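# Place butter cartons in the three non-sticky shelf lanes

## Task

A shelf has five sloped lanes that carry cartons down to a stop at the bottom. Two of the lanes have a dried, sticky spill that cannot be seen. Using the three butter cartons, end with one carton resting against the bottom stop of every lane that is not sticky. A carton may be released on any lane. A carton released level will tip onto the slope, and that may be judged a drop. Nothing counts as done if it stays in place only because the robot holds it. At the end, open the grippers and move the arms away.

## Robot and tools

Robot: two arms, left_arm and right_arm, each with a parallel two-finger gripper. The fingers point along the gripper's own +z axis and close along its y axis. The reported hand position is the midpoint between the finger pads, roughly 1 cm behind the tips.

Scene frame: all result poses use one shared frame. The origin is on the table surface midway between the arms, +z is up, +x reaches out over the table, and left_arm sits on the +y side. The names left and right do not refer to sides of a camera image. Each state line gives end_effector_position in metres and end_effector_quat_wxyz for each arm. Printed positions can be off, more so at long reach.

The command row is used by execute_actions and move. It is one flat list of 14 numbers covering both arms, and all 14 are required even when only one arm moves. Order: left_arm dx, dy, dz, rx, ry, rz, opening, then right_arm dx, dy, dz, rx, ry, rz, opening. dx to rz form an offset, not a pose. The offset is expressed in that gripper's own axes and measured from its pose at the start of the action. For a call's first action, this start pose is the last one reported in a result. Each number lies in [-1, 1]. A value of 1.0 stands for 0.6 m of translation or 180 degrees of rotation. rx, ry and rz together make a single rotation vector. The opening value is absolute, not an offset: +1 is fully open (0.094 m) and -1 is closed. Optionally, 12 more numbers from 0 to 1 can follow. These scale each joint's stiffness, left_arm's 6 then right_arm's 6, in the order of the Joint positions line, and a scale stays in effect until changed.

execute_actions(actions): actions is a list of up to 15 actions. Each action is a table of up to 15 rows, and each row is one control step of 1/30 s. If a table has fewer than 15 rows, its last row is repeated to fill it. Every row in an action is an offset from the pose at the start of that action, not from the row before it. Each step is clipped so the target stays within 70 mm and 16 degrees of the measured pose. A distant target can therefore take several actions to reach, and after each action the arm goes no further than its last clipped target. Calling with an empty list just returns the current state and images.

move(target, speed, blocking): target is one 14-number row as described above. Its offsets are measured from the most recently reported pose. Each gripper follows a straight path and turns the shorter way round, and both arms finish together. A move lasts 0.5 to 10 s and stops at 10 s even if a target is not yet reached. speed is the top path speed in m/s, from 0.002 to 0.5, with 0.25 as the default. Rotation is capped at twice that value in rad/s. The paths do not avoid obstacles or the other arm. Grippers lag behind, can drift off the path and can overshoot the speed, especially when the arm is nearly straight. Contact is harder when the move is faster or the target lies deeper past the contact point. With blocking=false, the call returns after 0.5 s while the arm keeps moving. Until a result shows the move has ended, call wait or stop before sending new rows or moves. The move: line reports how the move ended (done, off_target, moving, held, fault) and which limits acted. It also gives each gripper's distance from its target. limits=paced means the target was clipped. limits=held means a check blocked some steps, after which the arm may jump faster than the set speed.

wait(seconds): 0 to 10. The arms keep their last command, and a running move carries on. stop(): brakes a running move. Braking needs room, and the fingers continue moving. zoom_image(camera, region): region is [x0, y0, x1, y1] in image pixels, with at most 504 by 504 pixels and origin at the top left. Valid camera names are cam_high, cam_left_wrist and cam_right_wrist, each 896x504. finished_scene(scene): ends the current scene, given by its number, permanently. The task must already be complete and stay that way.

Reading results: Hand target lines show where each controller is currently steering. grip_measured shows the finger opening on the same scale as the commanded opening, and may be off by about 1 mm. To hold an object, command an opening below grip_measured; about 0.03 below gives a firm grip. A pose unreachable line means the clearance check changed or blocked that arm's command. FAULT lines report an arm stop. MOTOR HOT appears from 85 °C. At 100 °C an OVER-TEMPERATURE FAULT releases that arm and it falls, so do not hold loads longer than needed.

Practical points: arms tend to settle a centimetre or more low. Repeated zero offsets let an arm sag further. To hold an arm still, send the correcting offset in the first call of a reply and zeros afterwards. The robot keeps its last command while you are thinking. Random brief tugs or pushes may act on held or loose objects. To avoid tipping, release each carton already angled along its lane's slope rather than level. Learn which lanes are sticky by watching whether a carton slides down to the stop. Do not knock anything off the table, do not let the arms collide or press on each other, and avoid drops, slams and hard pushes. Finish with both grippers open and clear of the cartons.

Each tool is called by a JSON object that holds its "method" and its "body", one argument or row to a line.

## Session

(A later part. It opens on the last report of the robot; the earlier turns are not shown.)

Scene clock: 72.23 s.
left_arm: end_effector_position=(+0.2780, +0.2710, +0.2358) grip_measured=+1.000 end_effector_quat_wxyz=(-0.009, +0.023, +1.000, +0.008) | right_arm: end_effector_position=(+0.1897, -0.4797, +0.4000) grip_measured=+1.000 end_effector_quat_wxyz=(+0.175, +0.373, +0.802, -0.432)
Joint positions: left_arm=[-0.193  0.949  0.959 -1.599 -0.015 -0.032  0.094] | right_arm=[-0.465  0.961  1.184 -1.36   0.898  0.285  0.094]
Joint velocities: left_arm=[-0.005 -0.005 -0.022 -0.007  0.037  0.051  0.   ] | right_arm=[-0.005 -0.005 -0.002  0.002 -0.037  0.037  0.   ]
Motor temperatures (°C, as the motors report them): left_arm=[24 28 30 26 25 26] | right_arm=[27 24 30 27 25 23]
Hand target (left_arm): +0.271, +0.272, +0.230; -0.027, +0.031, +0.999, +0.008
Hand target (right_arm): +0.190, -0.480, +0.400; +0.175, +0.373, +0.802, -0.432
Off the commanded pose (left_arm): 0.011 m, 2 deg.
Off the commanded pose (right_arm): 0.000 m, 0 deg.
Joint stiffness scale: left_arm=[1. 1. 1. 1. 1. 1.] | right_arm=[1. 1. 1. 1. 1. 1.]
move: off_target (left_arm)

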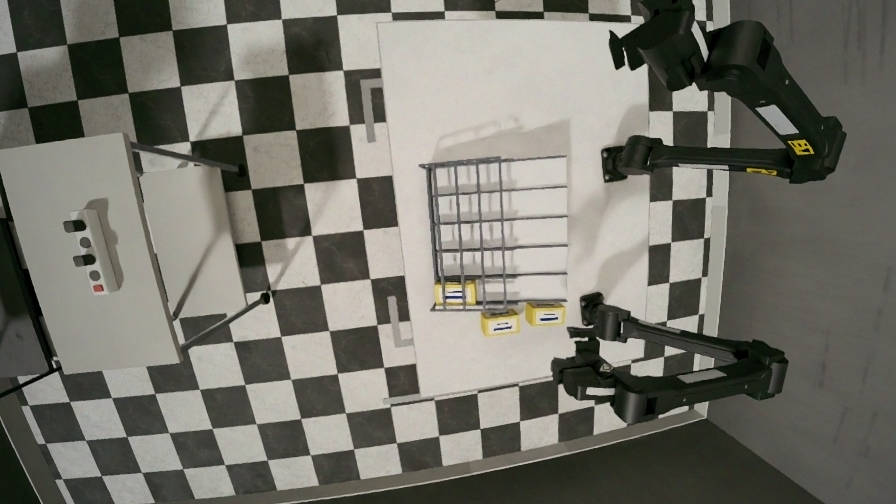

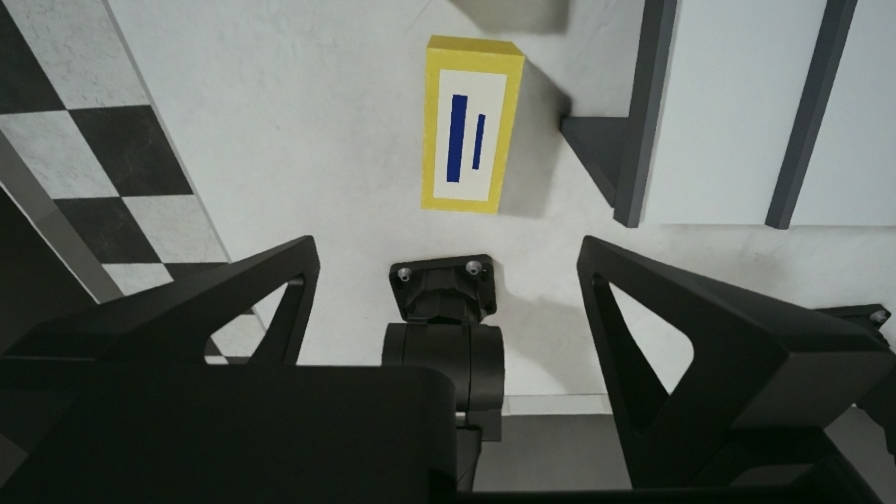

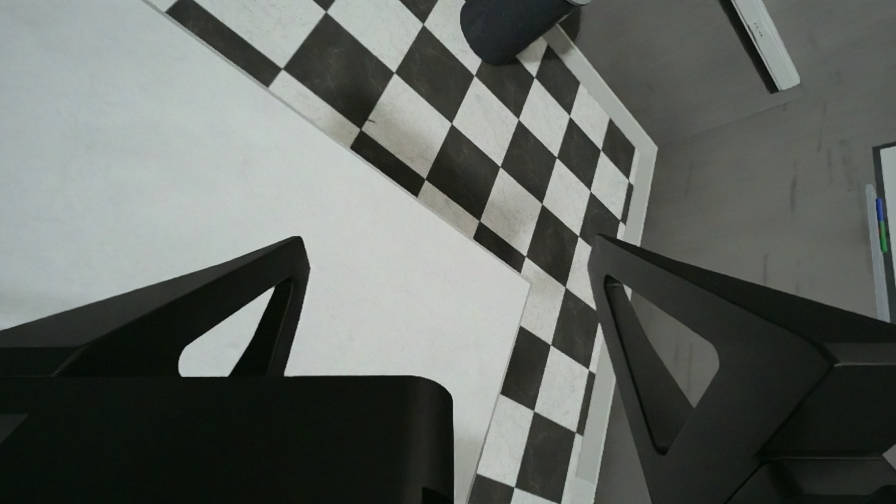

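Go to (0.272, 0.256, 0.09) first.

{"method": "move", "body": {
  "target": [0.01,-0.03,0.245,0,0,0,1,0,0,0,0,0,0,1]
}}

Scene clock: 75.50 s.
left_arm: end_effector_position=(+0.2664, +0.2575, +0.0922) grip_measured=+1.000 end_effector_quat_wxyz=(-0.012, +0.027, +1.000, +0.009) | right_arm: end_effector_position=(+0.1897, -0.4797, +0.4000) grip_measured=+1.000 end_effector_quat_wxyz=(+0.175, +0.373, +0.802, -0.432)
Joint positions: left_arm=[-0.256  1.013  0.61  -1.194 -0.015 -0.088  0.094] | right_arm=[-0.465  0.961  1.184 -1.36   0.898  0.285  0.094]
Joint velocities: left_arm=[-0.005 -0.015  0.002 -0.017  0.022  0.037  0.   ] | right_arm=[-0.005 -0.015 -0.007 -0.007 -0.037  0.022  0.   ]
Motor temperatures (°C, as the motors report them): left_arm=[24 28 30 26 25 26] | right_arm=[27 24 30 27 25 23]
Hand target (left_arm): +0.267, +0.255, +0.089; -0.009, +0.024, +1.000, +0.008
Hand target (right_arm): +0.190, -0.480, +0.400; +0.175, +0.373, +0.802, -0.432
Off the commanded pose (left_arm): 0.005 m, 1 deg.
Off the commanded pose (right_arm): 0.000 m, 0 deg.
Joint stiffness scale: left_arm=[1. 1. 1. 1. 1. 1.] | right_arm=[1. 1. 1. 1. 1. 1.]
move: done

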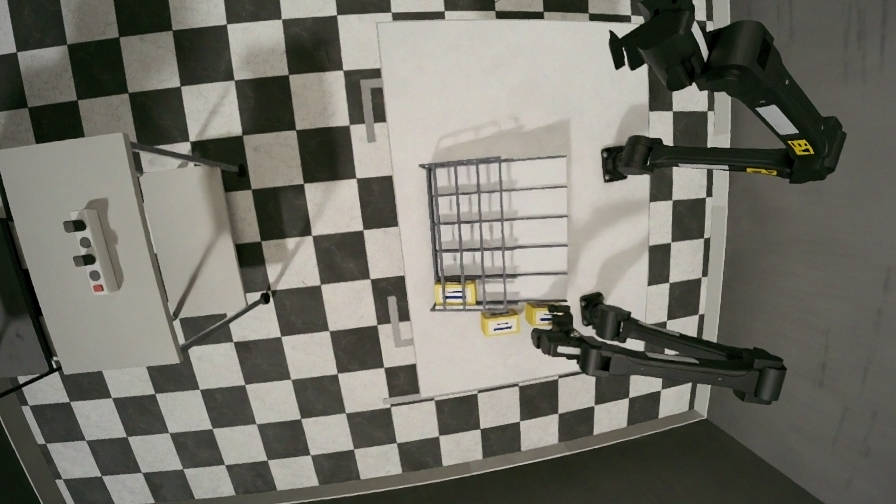

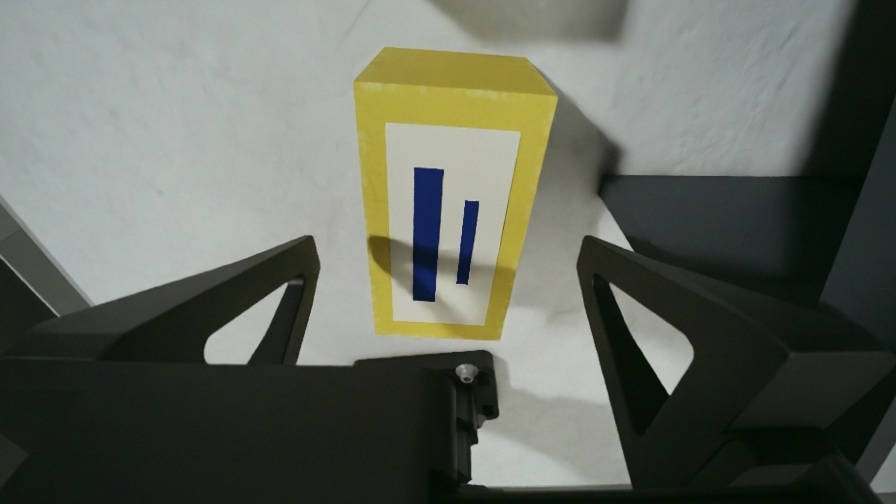

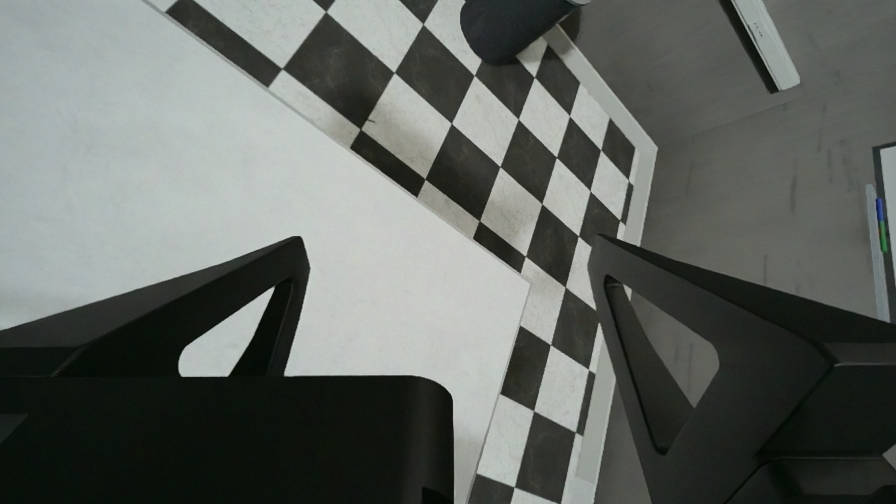

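{"method": "move", "body": {
  "target": [-0.012,0,0.09,0,0,0,1,0,0,0,0,0,0,1],
  "speed": 0.12
}}

{"method": "execute_actions", "body": {
  "actions": [
    [[0,0,0,0,0,0,0.3,0,0,0,0,0,0,1]],
    [[0,0,0,0,0,0,0.3,0,0,0,0,0,0,1]]
  ]
}}

Scene clock: 78.83 s.
left_arm: end_effector_position=(+0.2728, +0.2566, +0.0425) grip_measured=+1.000 end_effector_quat_wxyz=(-0.013, +0.026, +1.000, +0.009) | right_arm: end_effector_position=(+0.1897, -0.4797, +0.4000) grip_measured=+1.000 end_effector_quat_wxyz=(+0.175, +0.373, +0.802, -0.432)
Joint positions: left_arm=[-0.256  1.126  0.533 -1.006 -0.015 -0.09   0.094] | right_arm=[-0.465  0.961  1.184 -1.36   0.898  0.285  0.094]
Joint velocities: left_arm=[-0.005 -0.005 -0.007 -0.017  0.007 -0.066  0.   ] | right_arm=[-0.015  0.005  0.007 -0.007  0.022 -0.007  0.   ]
Motor temperatures (°C, as the motors report them): left_arm=[24 28 29 26 25 26] | right_arm=[27 24 30 27 25 23]
Hand target (left_arm): +0.272, +0.258, +0.038; -0.013, +0.027, +1.000, +0.009
Hand target (right_arm): +0.190, -0.480, +0.400; +0.175, +0.373, +0.802, -0.432
Off the commanded pose (left_arm): 0.005 m, 0 deg.
Off the commanded pose (right_arm): 0.000 m, 0 deg.
Joint stiffness scale: left_arm=[1. 1. 1. 1. 1. 1.] | right_arm=[1. 1. 1. 1. 1. 1.]
move: done

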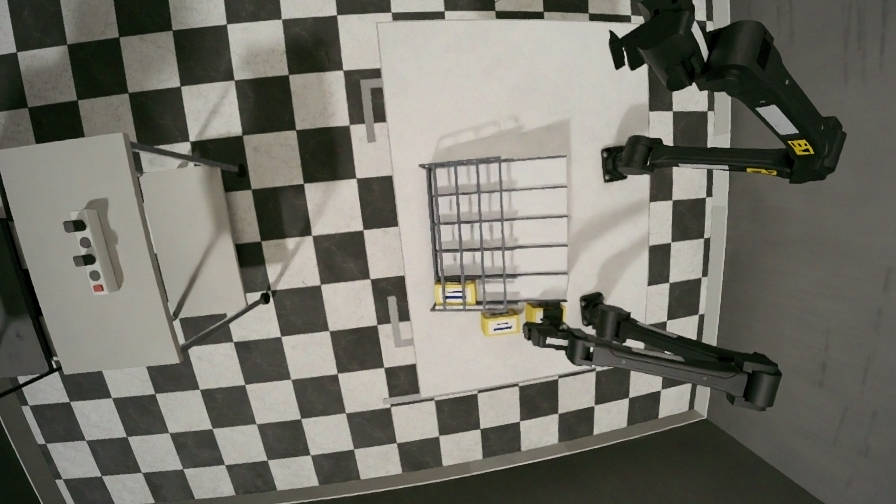

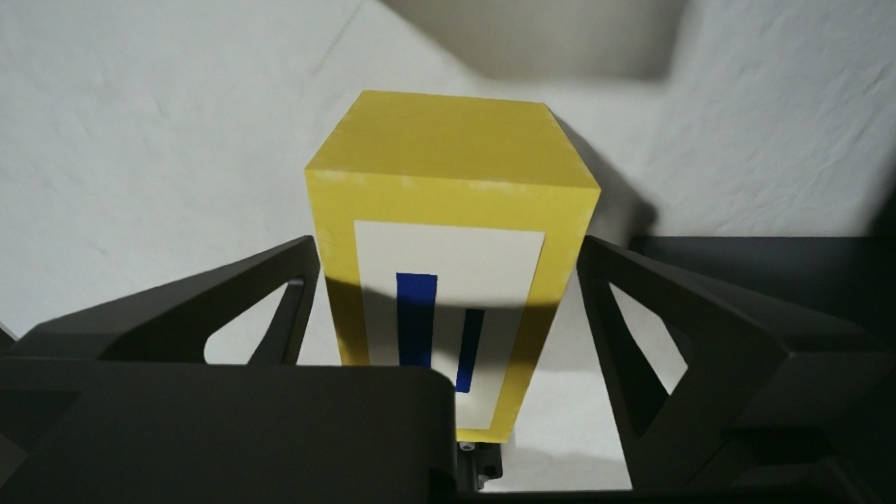

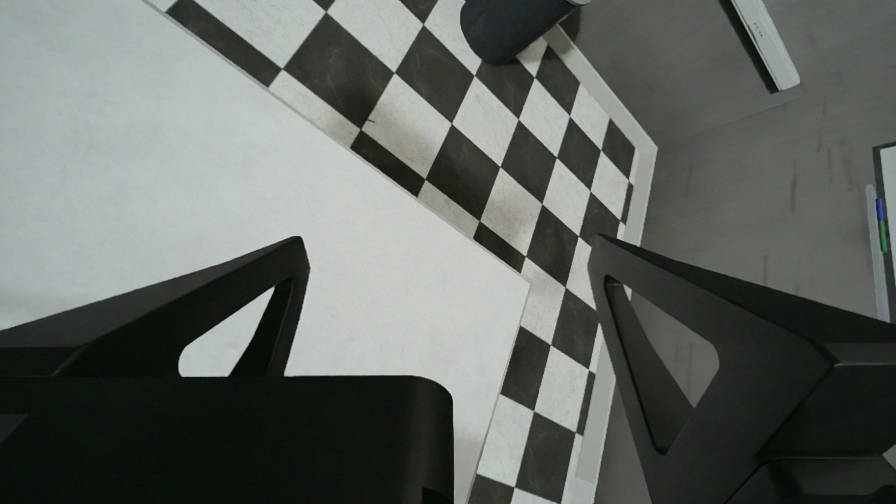

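Scene clock: 79.83 s.
left_arm: end_effector_position=(+0.2728, +0.2568, +0.0425) grip_measured=+0.337 end_effector_quat_wxyz=(-0.013, +0.026, +1.000, +0.010) | right_arm: end_effector_position=(+0.1897, -0.4797, +0.4000) grip_measured=+1.000 end_effector_quat_wxyz=(+0.175, +0.373, +0.802, -0.432)
Joint positions: left_arm=[-0.256  1.126  0.533 -1.006 -0.016 -0.09   0.063] | right_arm=[-0.465  0.961  1.184 -1.36   0.898  0.285  0.094]
Joint velocities: left_arm=[-0.005 -0.015  0.002 -0.007  0.037 -0.081 -0.001] | right_arm=[-0.005  0.005 -0.002 -0.012 -0.007 -0.022  0.   ]
Motor temperatures (°C, as the motors report them): left_arm=[24 28 29 26 25 26] | right_arm=[27 24 30 27 25 23]
Hand target (left_arm): +0.273, +0.257, +0.043; -0.013, +0.026, +1.000, +0.010
Hand target (right_arm): +0.190, -0.480, +0.400; +0.175, +0.373, +0.802, -0.432
Off the commanded pose (left_arm): 0.000 m, 0 deg.
Off the commanded pose (right_arm): 0.000 m, 0 deg.
Joint stiffness scale: left_arm=[1. 1. 1. 1. 1. 1.] | right_arm=[1. 1. 1. 1. 1. 1.]

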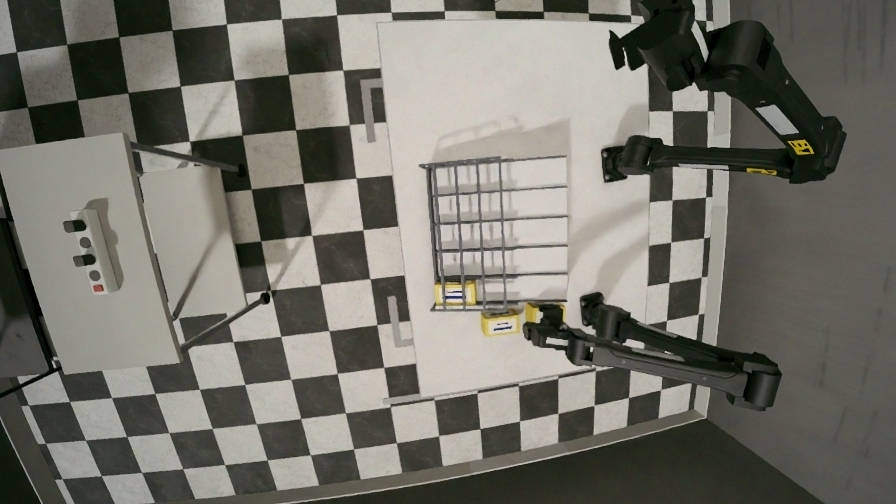

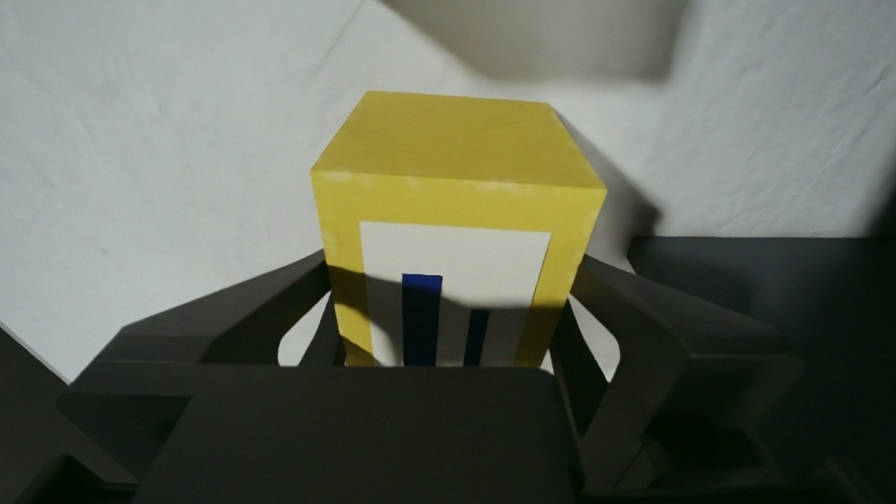

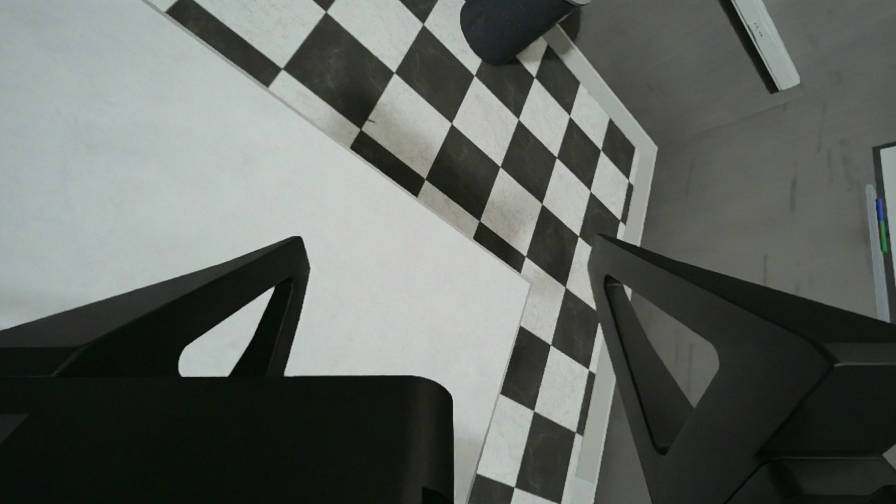

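{"method": "move", "body": {
  "target": [0,0,-0.4,0,0,0,0.29,0,0,0,0,0,0,1]
}}

{"method": "move", "body": {
  "target": [-0.15,-0.37,-0.03,0,0.05,0,0.29,0,0,0,0,0,0,1],
  "speed": 0.2
}}

Scene clock: 84.07 s.
left_arm: end_effector_position=(+0.2733, +0.2567, +0.2567) grip_measured=+0.337 end_effector_quat_wxyz=(-0.015, +0.026, +1.000, +0.010) | right_arm: end_effector_position=(+0.1897, -0.4797, +0.4000) grip_measured=+1.000 end_effector_quat_wxyz=(+0.175, +0.373, +0.802, -0.432)
Joint positions: left_arm=[-0.256  0.951  1.014 -1.665 -0.016 -0.09   0.063] | right_arm=[-0.465  0.961  1.184 -1.36   0.898  0.285  0.094]
Joint velocities: left_arm=[ 0.005  0.005 -0.012 -0.002 -0.066  0.022 -0.002] | right_arm=[ 0.005 -0.015 -0.012 -0.012 -0.066 -0.037  0.   ]
Motor temperatures (°C, as the motors report them): left_arm=[24 27 30 26 25 26] | right_arm=[27 24 30 27 25 23]
Hand target (left_arm): +0.280, +0.253, +0.282; +0.010, +0.026, +1.000, +0.006
Hand target (right_arm): +0.190, -0.480, +0.400; +0.175, +0.373, +0.802, -0.432
Off the commanded pose (left_arm): 0.027 m, 0 deg.
Off the commanded pose (right_arm): 0.000 m, 0 deg.
Joint stiffness scale: left_arm=[1. 1. 1. 1. 1. 1.] | right_arm=[1. 1. 1. 1. 1. 1.]
joint sent to its limit (left arm) — the command would take joint 4 (wrist pitch) past its lower limit, so that joint was sent only as far as its limit.
move: off_target (left_arm)

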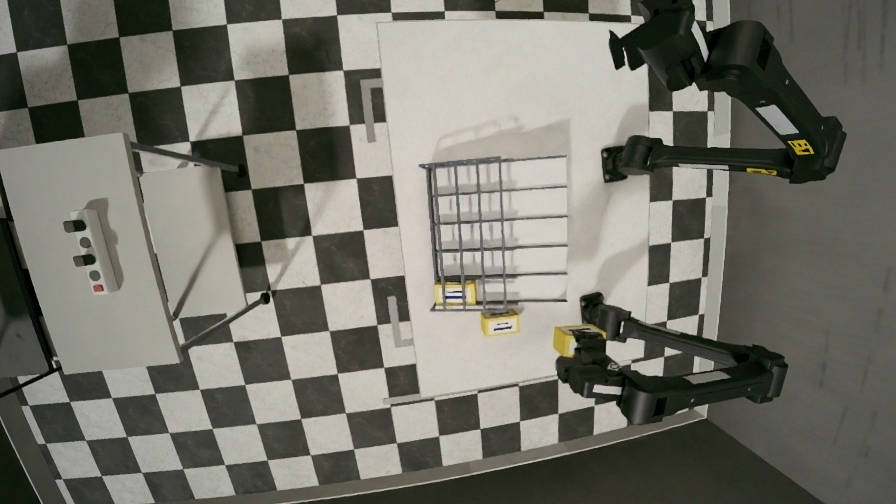

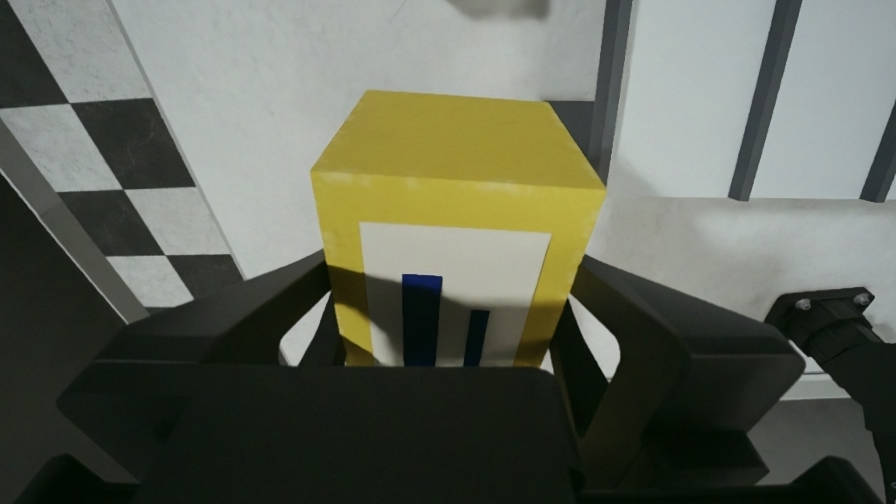

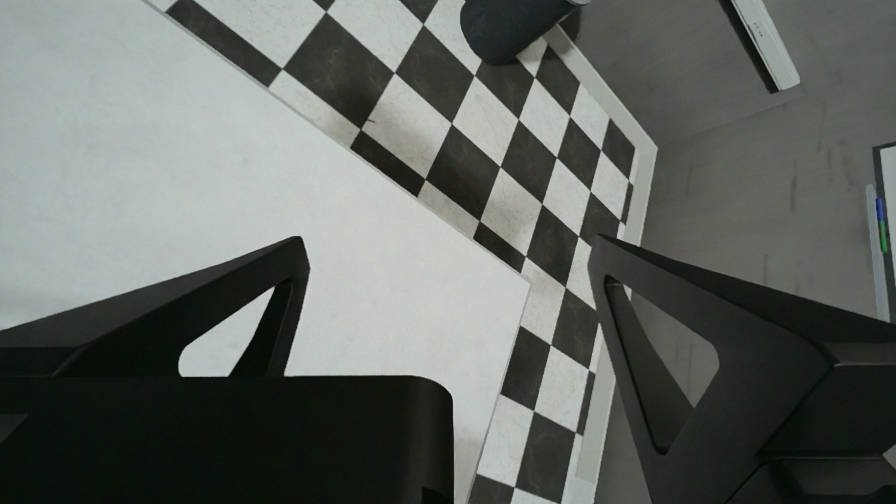

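Scene clock: 85.73 s.
left_arm: end_effector_position=(+0.3417, +0.0371, +0.2372) grip_measured=+0.337 end_effector_quat_wxyz=(-0.103, +0.032, +0.994, +0.018) | right_arm: end_effector_position=(+0.1897, -0.4797, +0.4000) grip_measured=+1.000 end_effector_quat_wxyz=(+0.175, +0.373, +0.802, -0.432)
Joint positions: left_arm=[-0.772  1.476  1.382 -1.665  0.091 -0.586  0.063] | right_arm=[-0.465  0.961  1.184 -1.36   0.898  0.285  0.094]
Joint velocities: left_arm=[-0.015 -0.015 -0.002 -0.032 -0.037 -0.095 -0.   ] | right_arm=[-0.005  0.005  0.012 -0.017  0.007  0.037  0.   ]
Motor temperatures (°C, as the motors report them): left_arm=[24 27 30 26 25 26] | right_arm=[27 24 30 27 25 23]
Hand target (left_arm): +0.351, +0.028, +0.265; -0.080, +0.025, +0.996, +0.001
Hand target (right_arm): +0.190, -0.480, +0.400; +0.175, +0.373, +0.802, -0.432
Off the commanded pose (left_arm): 0.033 m, 2 deg.
Off the commanded pose (right_arm): 0.000 m, 0 deg.
Joint stiffness scale: left_arm=[1. 1. 1. 1. 1. 1.] | right_arm=[1. 1. 1. 1. 1. 1.]
joint sent to its limit (left arm) — the command would take joint 4 (wrist pitch) past its lower limit, so that joint was sent only as far as its limit.
move: off_target (left_arm)

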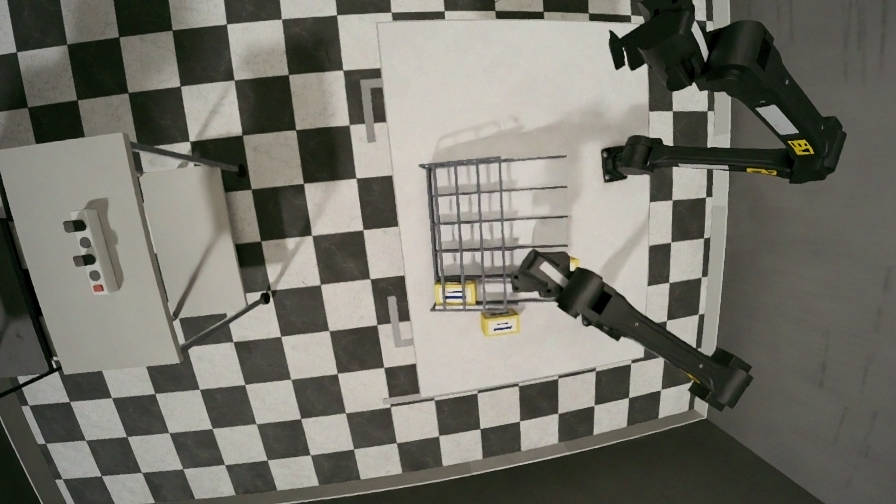

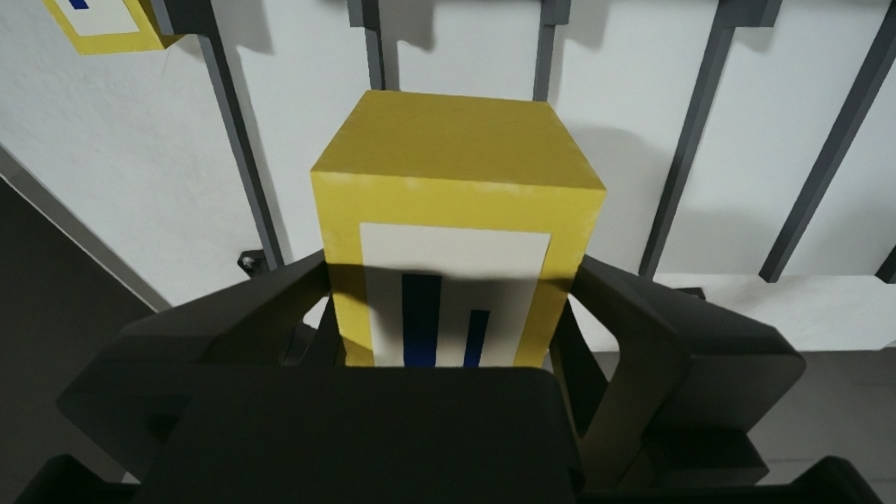

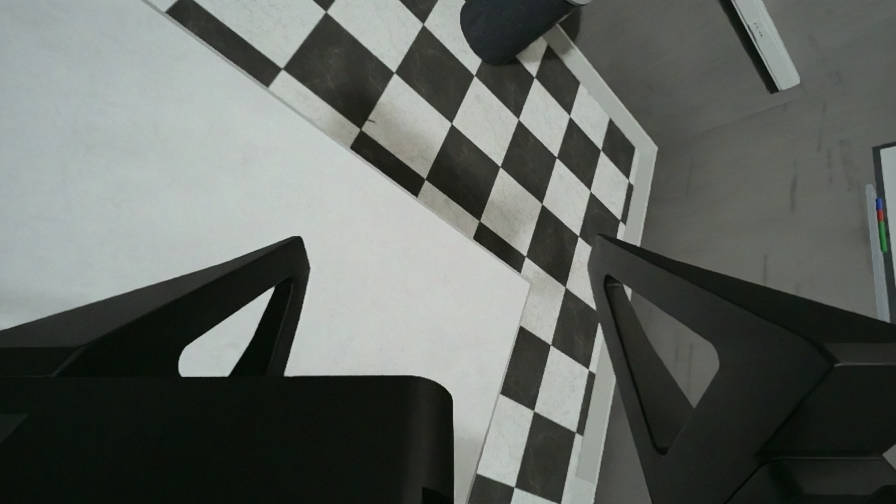

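{"method": "move", "body": {
  "target": [-0.025,-0.012,0.075,0,0.005,0,0.29,0,0,0,0,0,0,1],
  "speed": 0.05
}}

Scene clock: 89.03 s.
left_arm: end_effector_position=(+0.3457, +0.0333, +0.1895) grip_measured=+0.337 end_effector_quat_wxyz=(-0.113, +0.029, +0.993, +0.024) | right_arm: end_effector_position=(+0.1897, -0.4797, +0.4000) grip_measured=+1.000 end_effector_quat_wxyz=(+0.175, +0.373, +0.802, -0.432)
Joint positions: left_arm=[-0.772  1.525  1.306 -1.564  0.095 -0.589  0.063] | right_arm=[-0.465  0.961  1.184 -1.36   0.898  0.285  0.094]
Joint velocities: left_arm=[ 0.005 -0.024 -0.007 -0.027 -0.037  0.007 -0.   ] | right_arm=[-0.015  0.005 -0.002 -0.012  0.007  0.022  0.   ]
Motor temperatures (°C, as the motors report them): left_arm=[24 28 31 26 25 26] | right_arm=[27 24 30 27 25 23]
Hand target (left_arm): +0.346, +0.031, +0.190; -0.111, +0.031, +0.993, +0.018
Hand target (right_arm): +0.190, -0.480, +0.400; +0.175, +0.373, +0.802, -0.432
Off the commanded pose (left_arm): 0.003 m, 1 deg.
Off the commanded pose (right_arm): 0.000 m, 0 deg.
Joint stiffness scale: left_arm=[1. 1. 1. 1. 1. 1.] | right_arm=[1. 1. 1. 1. 1. 1.]
move: done

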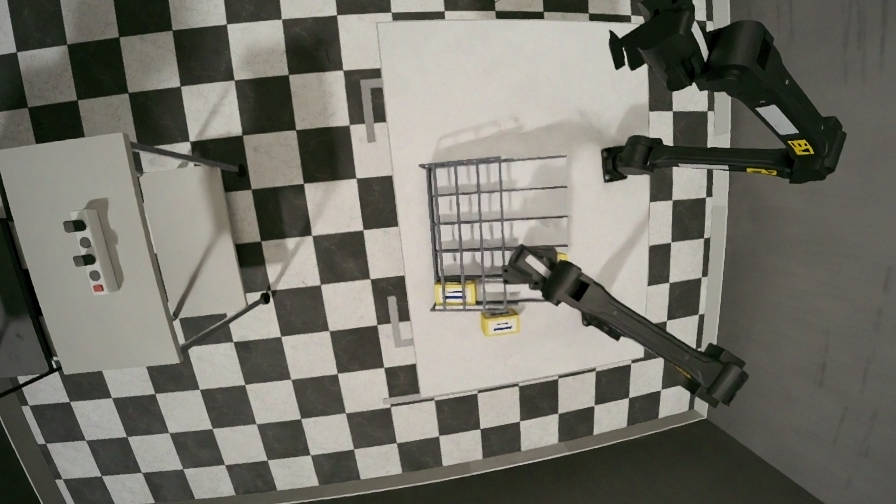

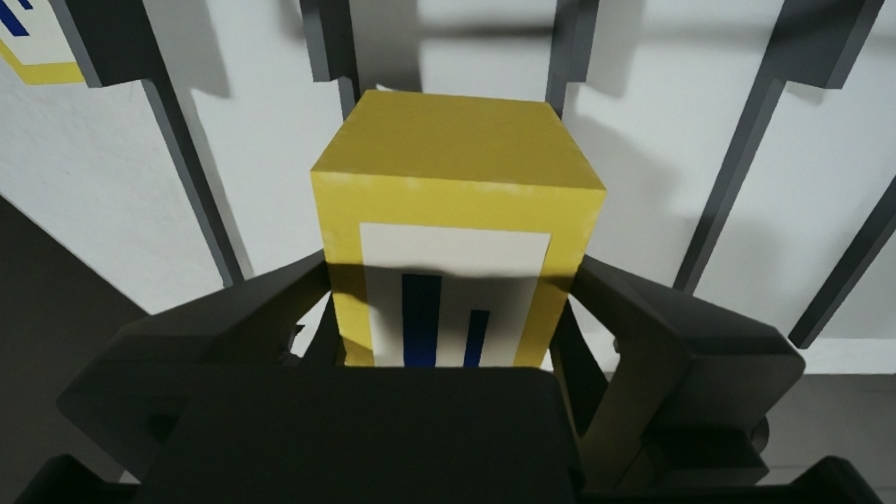

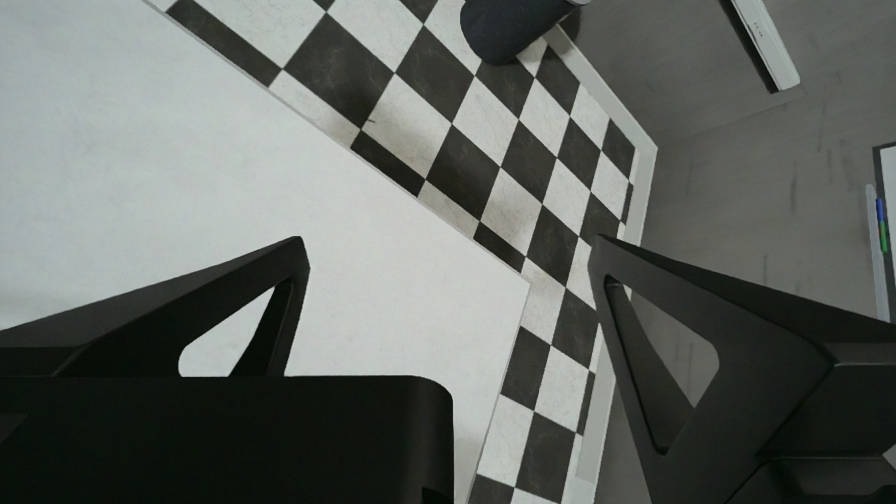

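{"method": "move", "body": {
  "target": [0,0.006,0.04,0,0,0,0.29,0,0,0,0,0,0,1],
  "speed": 0.02
}}

Scene clock: 91.60 s.
left_arm: end_effector_position=(+0.3411, +0.0367, +0.1697) grip_measured=+0.337 end_effector_quat_wxyz=(-0.115, +0.029, +0.993, +0.024) | right_arm: end_effector_position=(+0.1897, -0.4797, +0.4000) grip_measured=+1.000 end_effector_quat_wxyz=(+0.175, +0.373, +0.802, -0.432)
Joint positions: left_arm=[-0.772  1.525  1.252 -1.514  0.095 -0.589  0.063] | right_arm=[-0.465  0.961  1.184 -1.36   0.898  0.285  0.094]
Joint velocities: left_arm=[ 0.005 -0.005 -0.002  0.022  0.007  0.022 -0.   ] | right_arm=[ 0.005  0.005  0.007  0.002 -0.007  0.007  0.   ]
Motor temperatures (°C, as the motors report them): left_arm=[24 28 31 26 25 26] | right_arm=[27 24 30 27 25 23]
Hand target (left_arm): +0.340, +0.038, +0.166; -0.114, +0.029, +0.993, +0.024
Hand target (right_arm): +0.190, -0.480, +0.400; +0.175, +0.373, +0.802, -0.432
Off the commanded pose (left_arm): 0.004 m, 0 deg.
Off the commanded pose (right_arm): 0.000 m, 0 deg.
Joint stiffness scale: left_arm=[1. 1. 1. 1. 1. 1.] | right_arm=[1. 1. 1. 1. 1. 1.]
move: done

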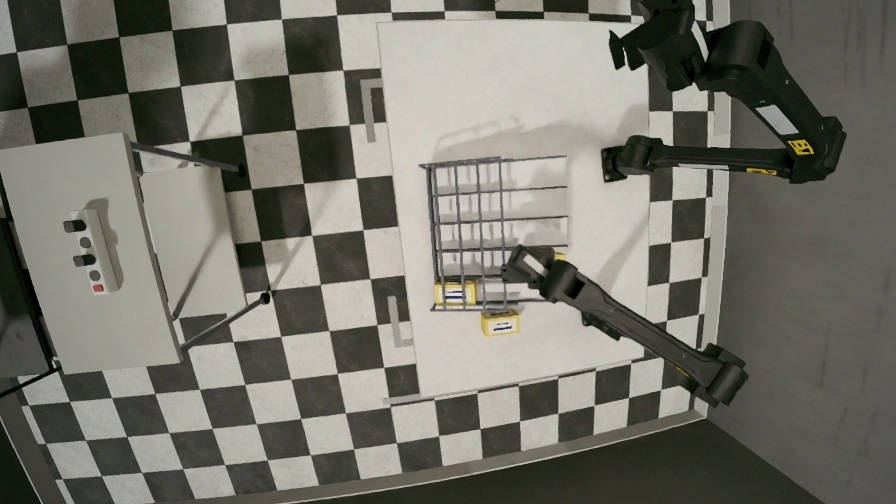

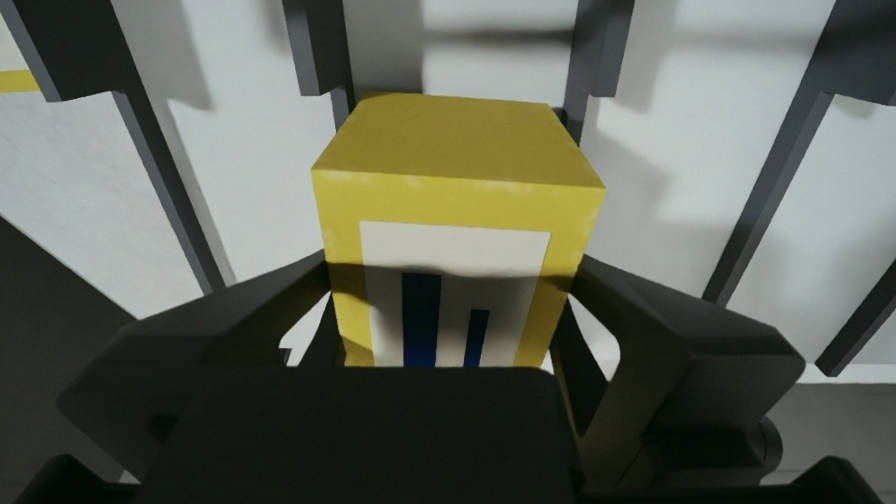

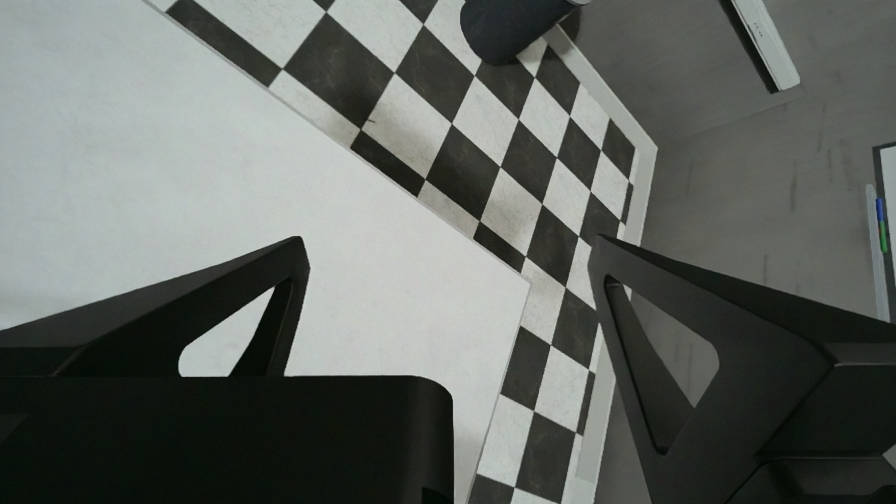

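Touching. Release.

{"method": "move", "body": {
  "target": [0,0,0,0,0,0,0.65,0,0,0,0,0,0,1]
}}

{"method": "wait", "body": {
  "seconds": 1.5
}}

Scene clock: 94.00 s.
left_arm: end_effector_position=(+0.3411, +0.0367, +0.1697) grip_measured=+0.647 end_effector_quat_wxyz=(-0.115, +0.029, +0.993, +0.024) | right_arm: end_effector_position=(+0.1897, -0.4797, +0.4000) grip_measured=+1.000 end_effector_quat_wxyz=(+0.175, +0.373, +0.802, -0.432)
Joint positions: left_arm=[-0.772  1.525  1.252 -1.514  0.095 -0.589  0.077] | right_arm=[-0.465  0.961  1.184 -1.36   0.898  0.285  0.094]
Joint velocities: left_arm=[-0.015 -0.005  0.002 -0.002 -0.037  0.007 -0.   ] | right_arm=[ 0.005 -0.005 -0.012 -0.002  0.022 -0.007  0.   ]
Motor temperatures (°C, as the motors report them): left_arm=[24 28 30 26 25 26] | right_arm=[27 24 30 27 25 23]
Hand target (left_arm): +0.341, +0.037, +0.170; -0.115, +0.029, +0.993, +0.024
Hand target (right_arm): +0.190, -0.480, +0.400; +0.175, +0.373, +0.802, -0.432
Off the commanded pose (left_arm): 0.000 m, 0 deg.
Off the commanded pose (right_arm): 0.000 m, 0 deg.
Joint stiffness scale: left_arm=[1. 1. 1. 1. 1. 1.] | right_arm=[1. 1. 1. 1. 1. 1.]
move: done

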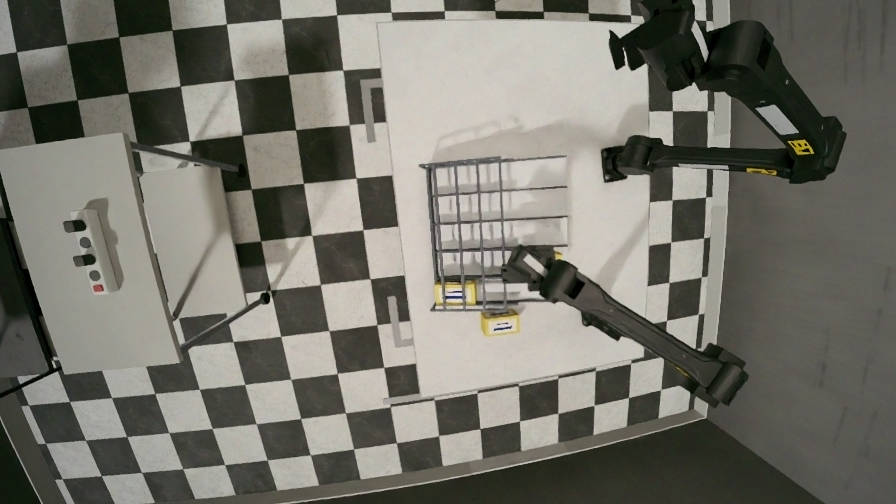

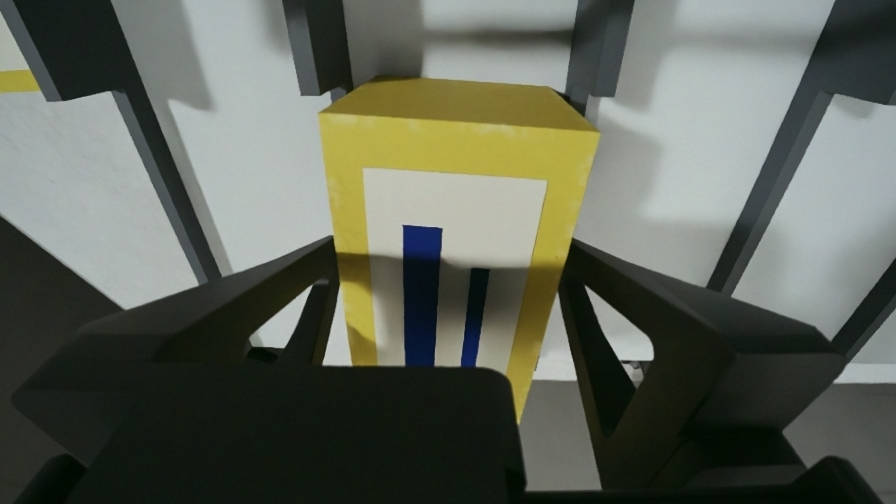

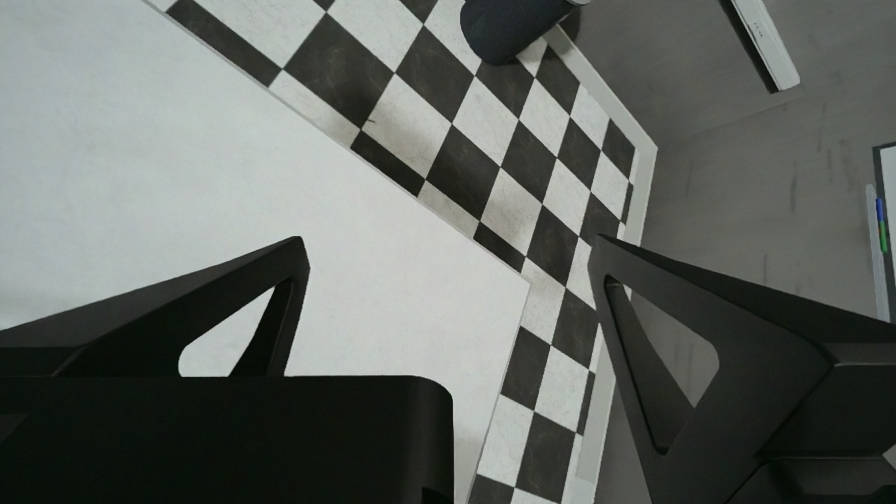

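Scene clock: 95.50 s.
left_arm: end_effector_position=(+0.3411, +0.0367, +0.1697) grip_measured=+0.647 end_effector_quat_wxyz=(-0.115, +0.029, +0.993, +0.024) | right_arm: end_effector_position=(+0.1897, -0.4797, +0.4000) grip_measured=+1.000 end_effector_quat_wxyz=(+0.175, +0.373, +0.802, -0.432)
Joint positions: left_arm=[-0.772  1.525  1.252 -1.514  0.095 -0.589  0.077] | right_arm=[-0.465  0.961  1.184 -1.36   0.898  0.285  0.094]
Joint velocities: left_arm=[-0.015 -0.015 -0.007  0.012  0.007 -0.051  0.001] | right_arm=[-0.015 -0.005 -0.007  0.002  0.022 -0.022  0.   ]
Motor temperatures (°C, as the motors report them): left_arm=[24 28 30 26 25 26] | right_arm=[27 24 30 27 25 23]
Hand target (left_arm): +0.341, +0.037, +0.170; -0.115, +0.029, +0.993, +0.024
Hand target (right_arm): +0.190, -0.480, +0.400; +0.175, +0.373, +0.802, -0.432
Off the commanded pose (left_arm): 0.000 m, 0 deg.
Off the commanded pose (right_arm): 0.000 m, 0 deg.
Joint stiffness scale: left_arm=[1. 1. 1. 1. 1. 1.] | right_arm=[1. 1. 1. 1. 1. 1.]
wait: 1.50 s; at rest by 0.17 s

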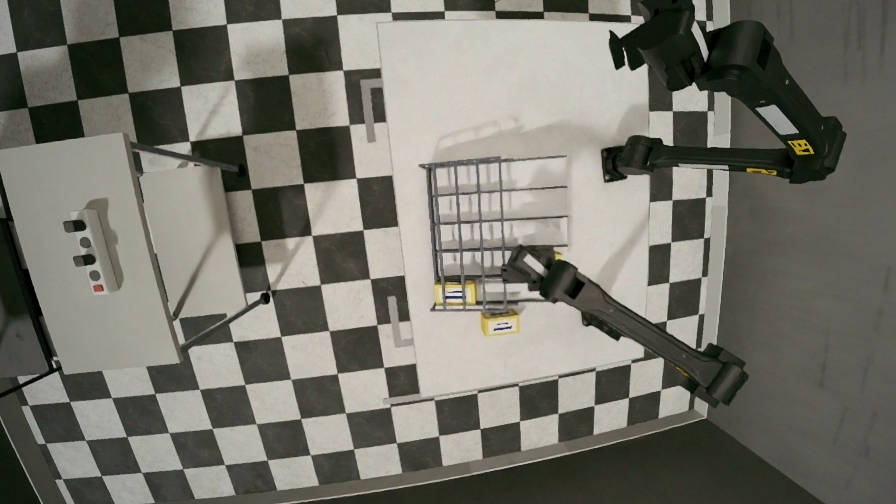

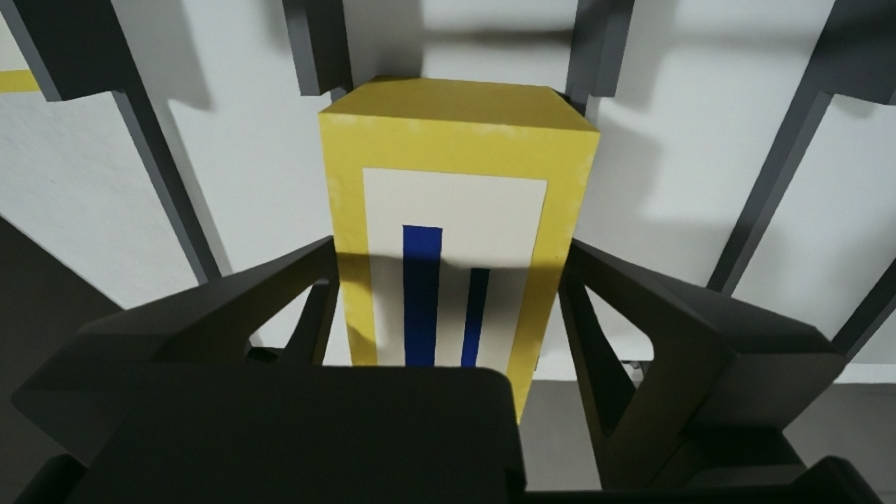

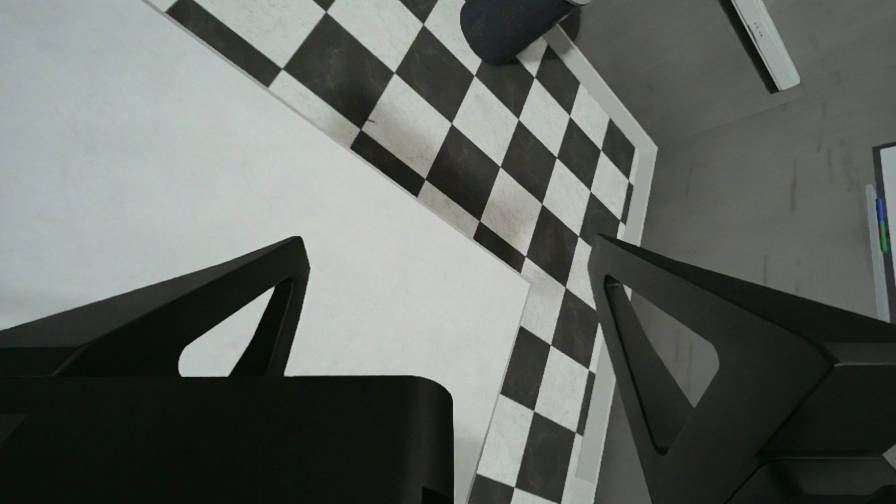

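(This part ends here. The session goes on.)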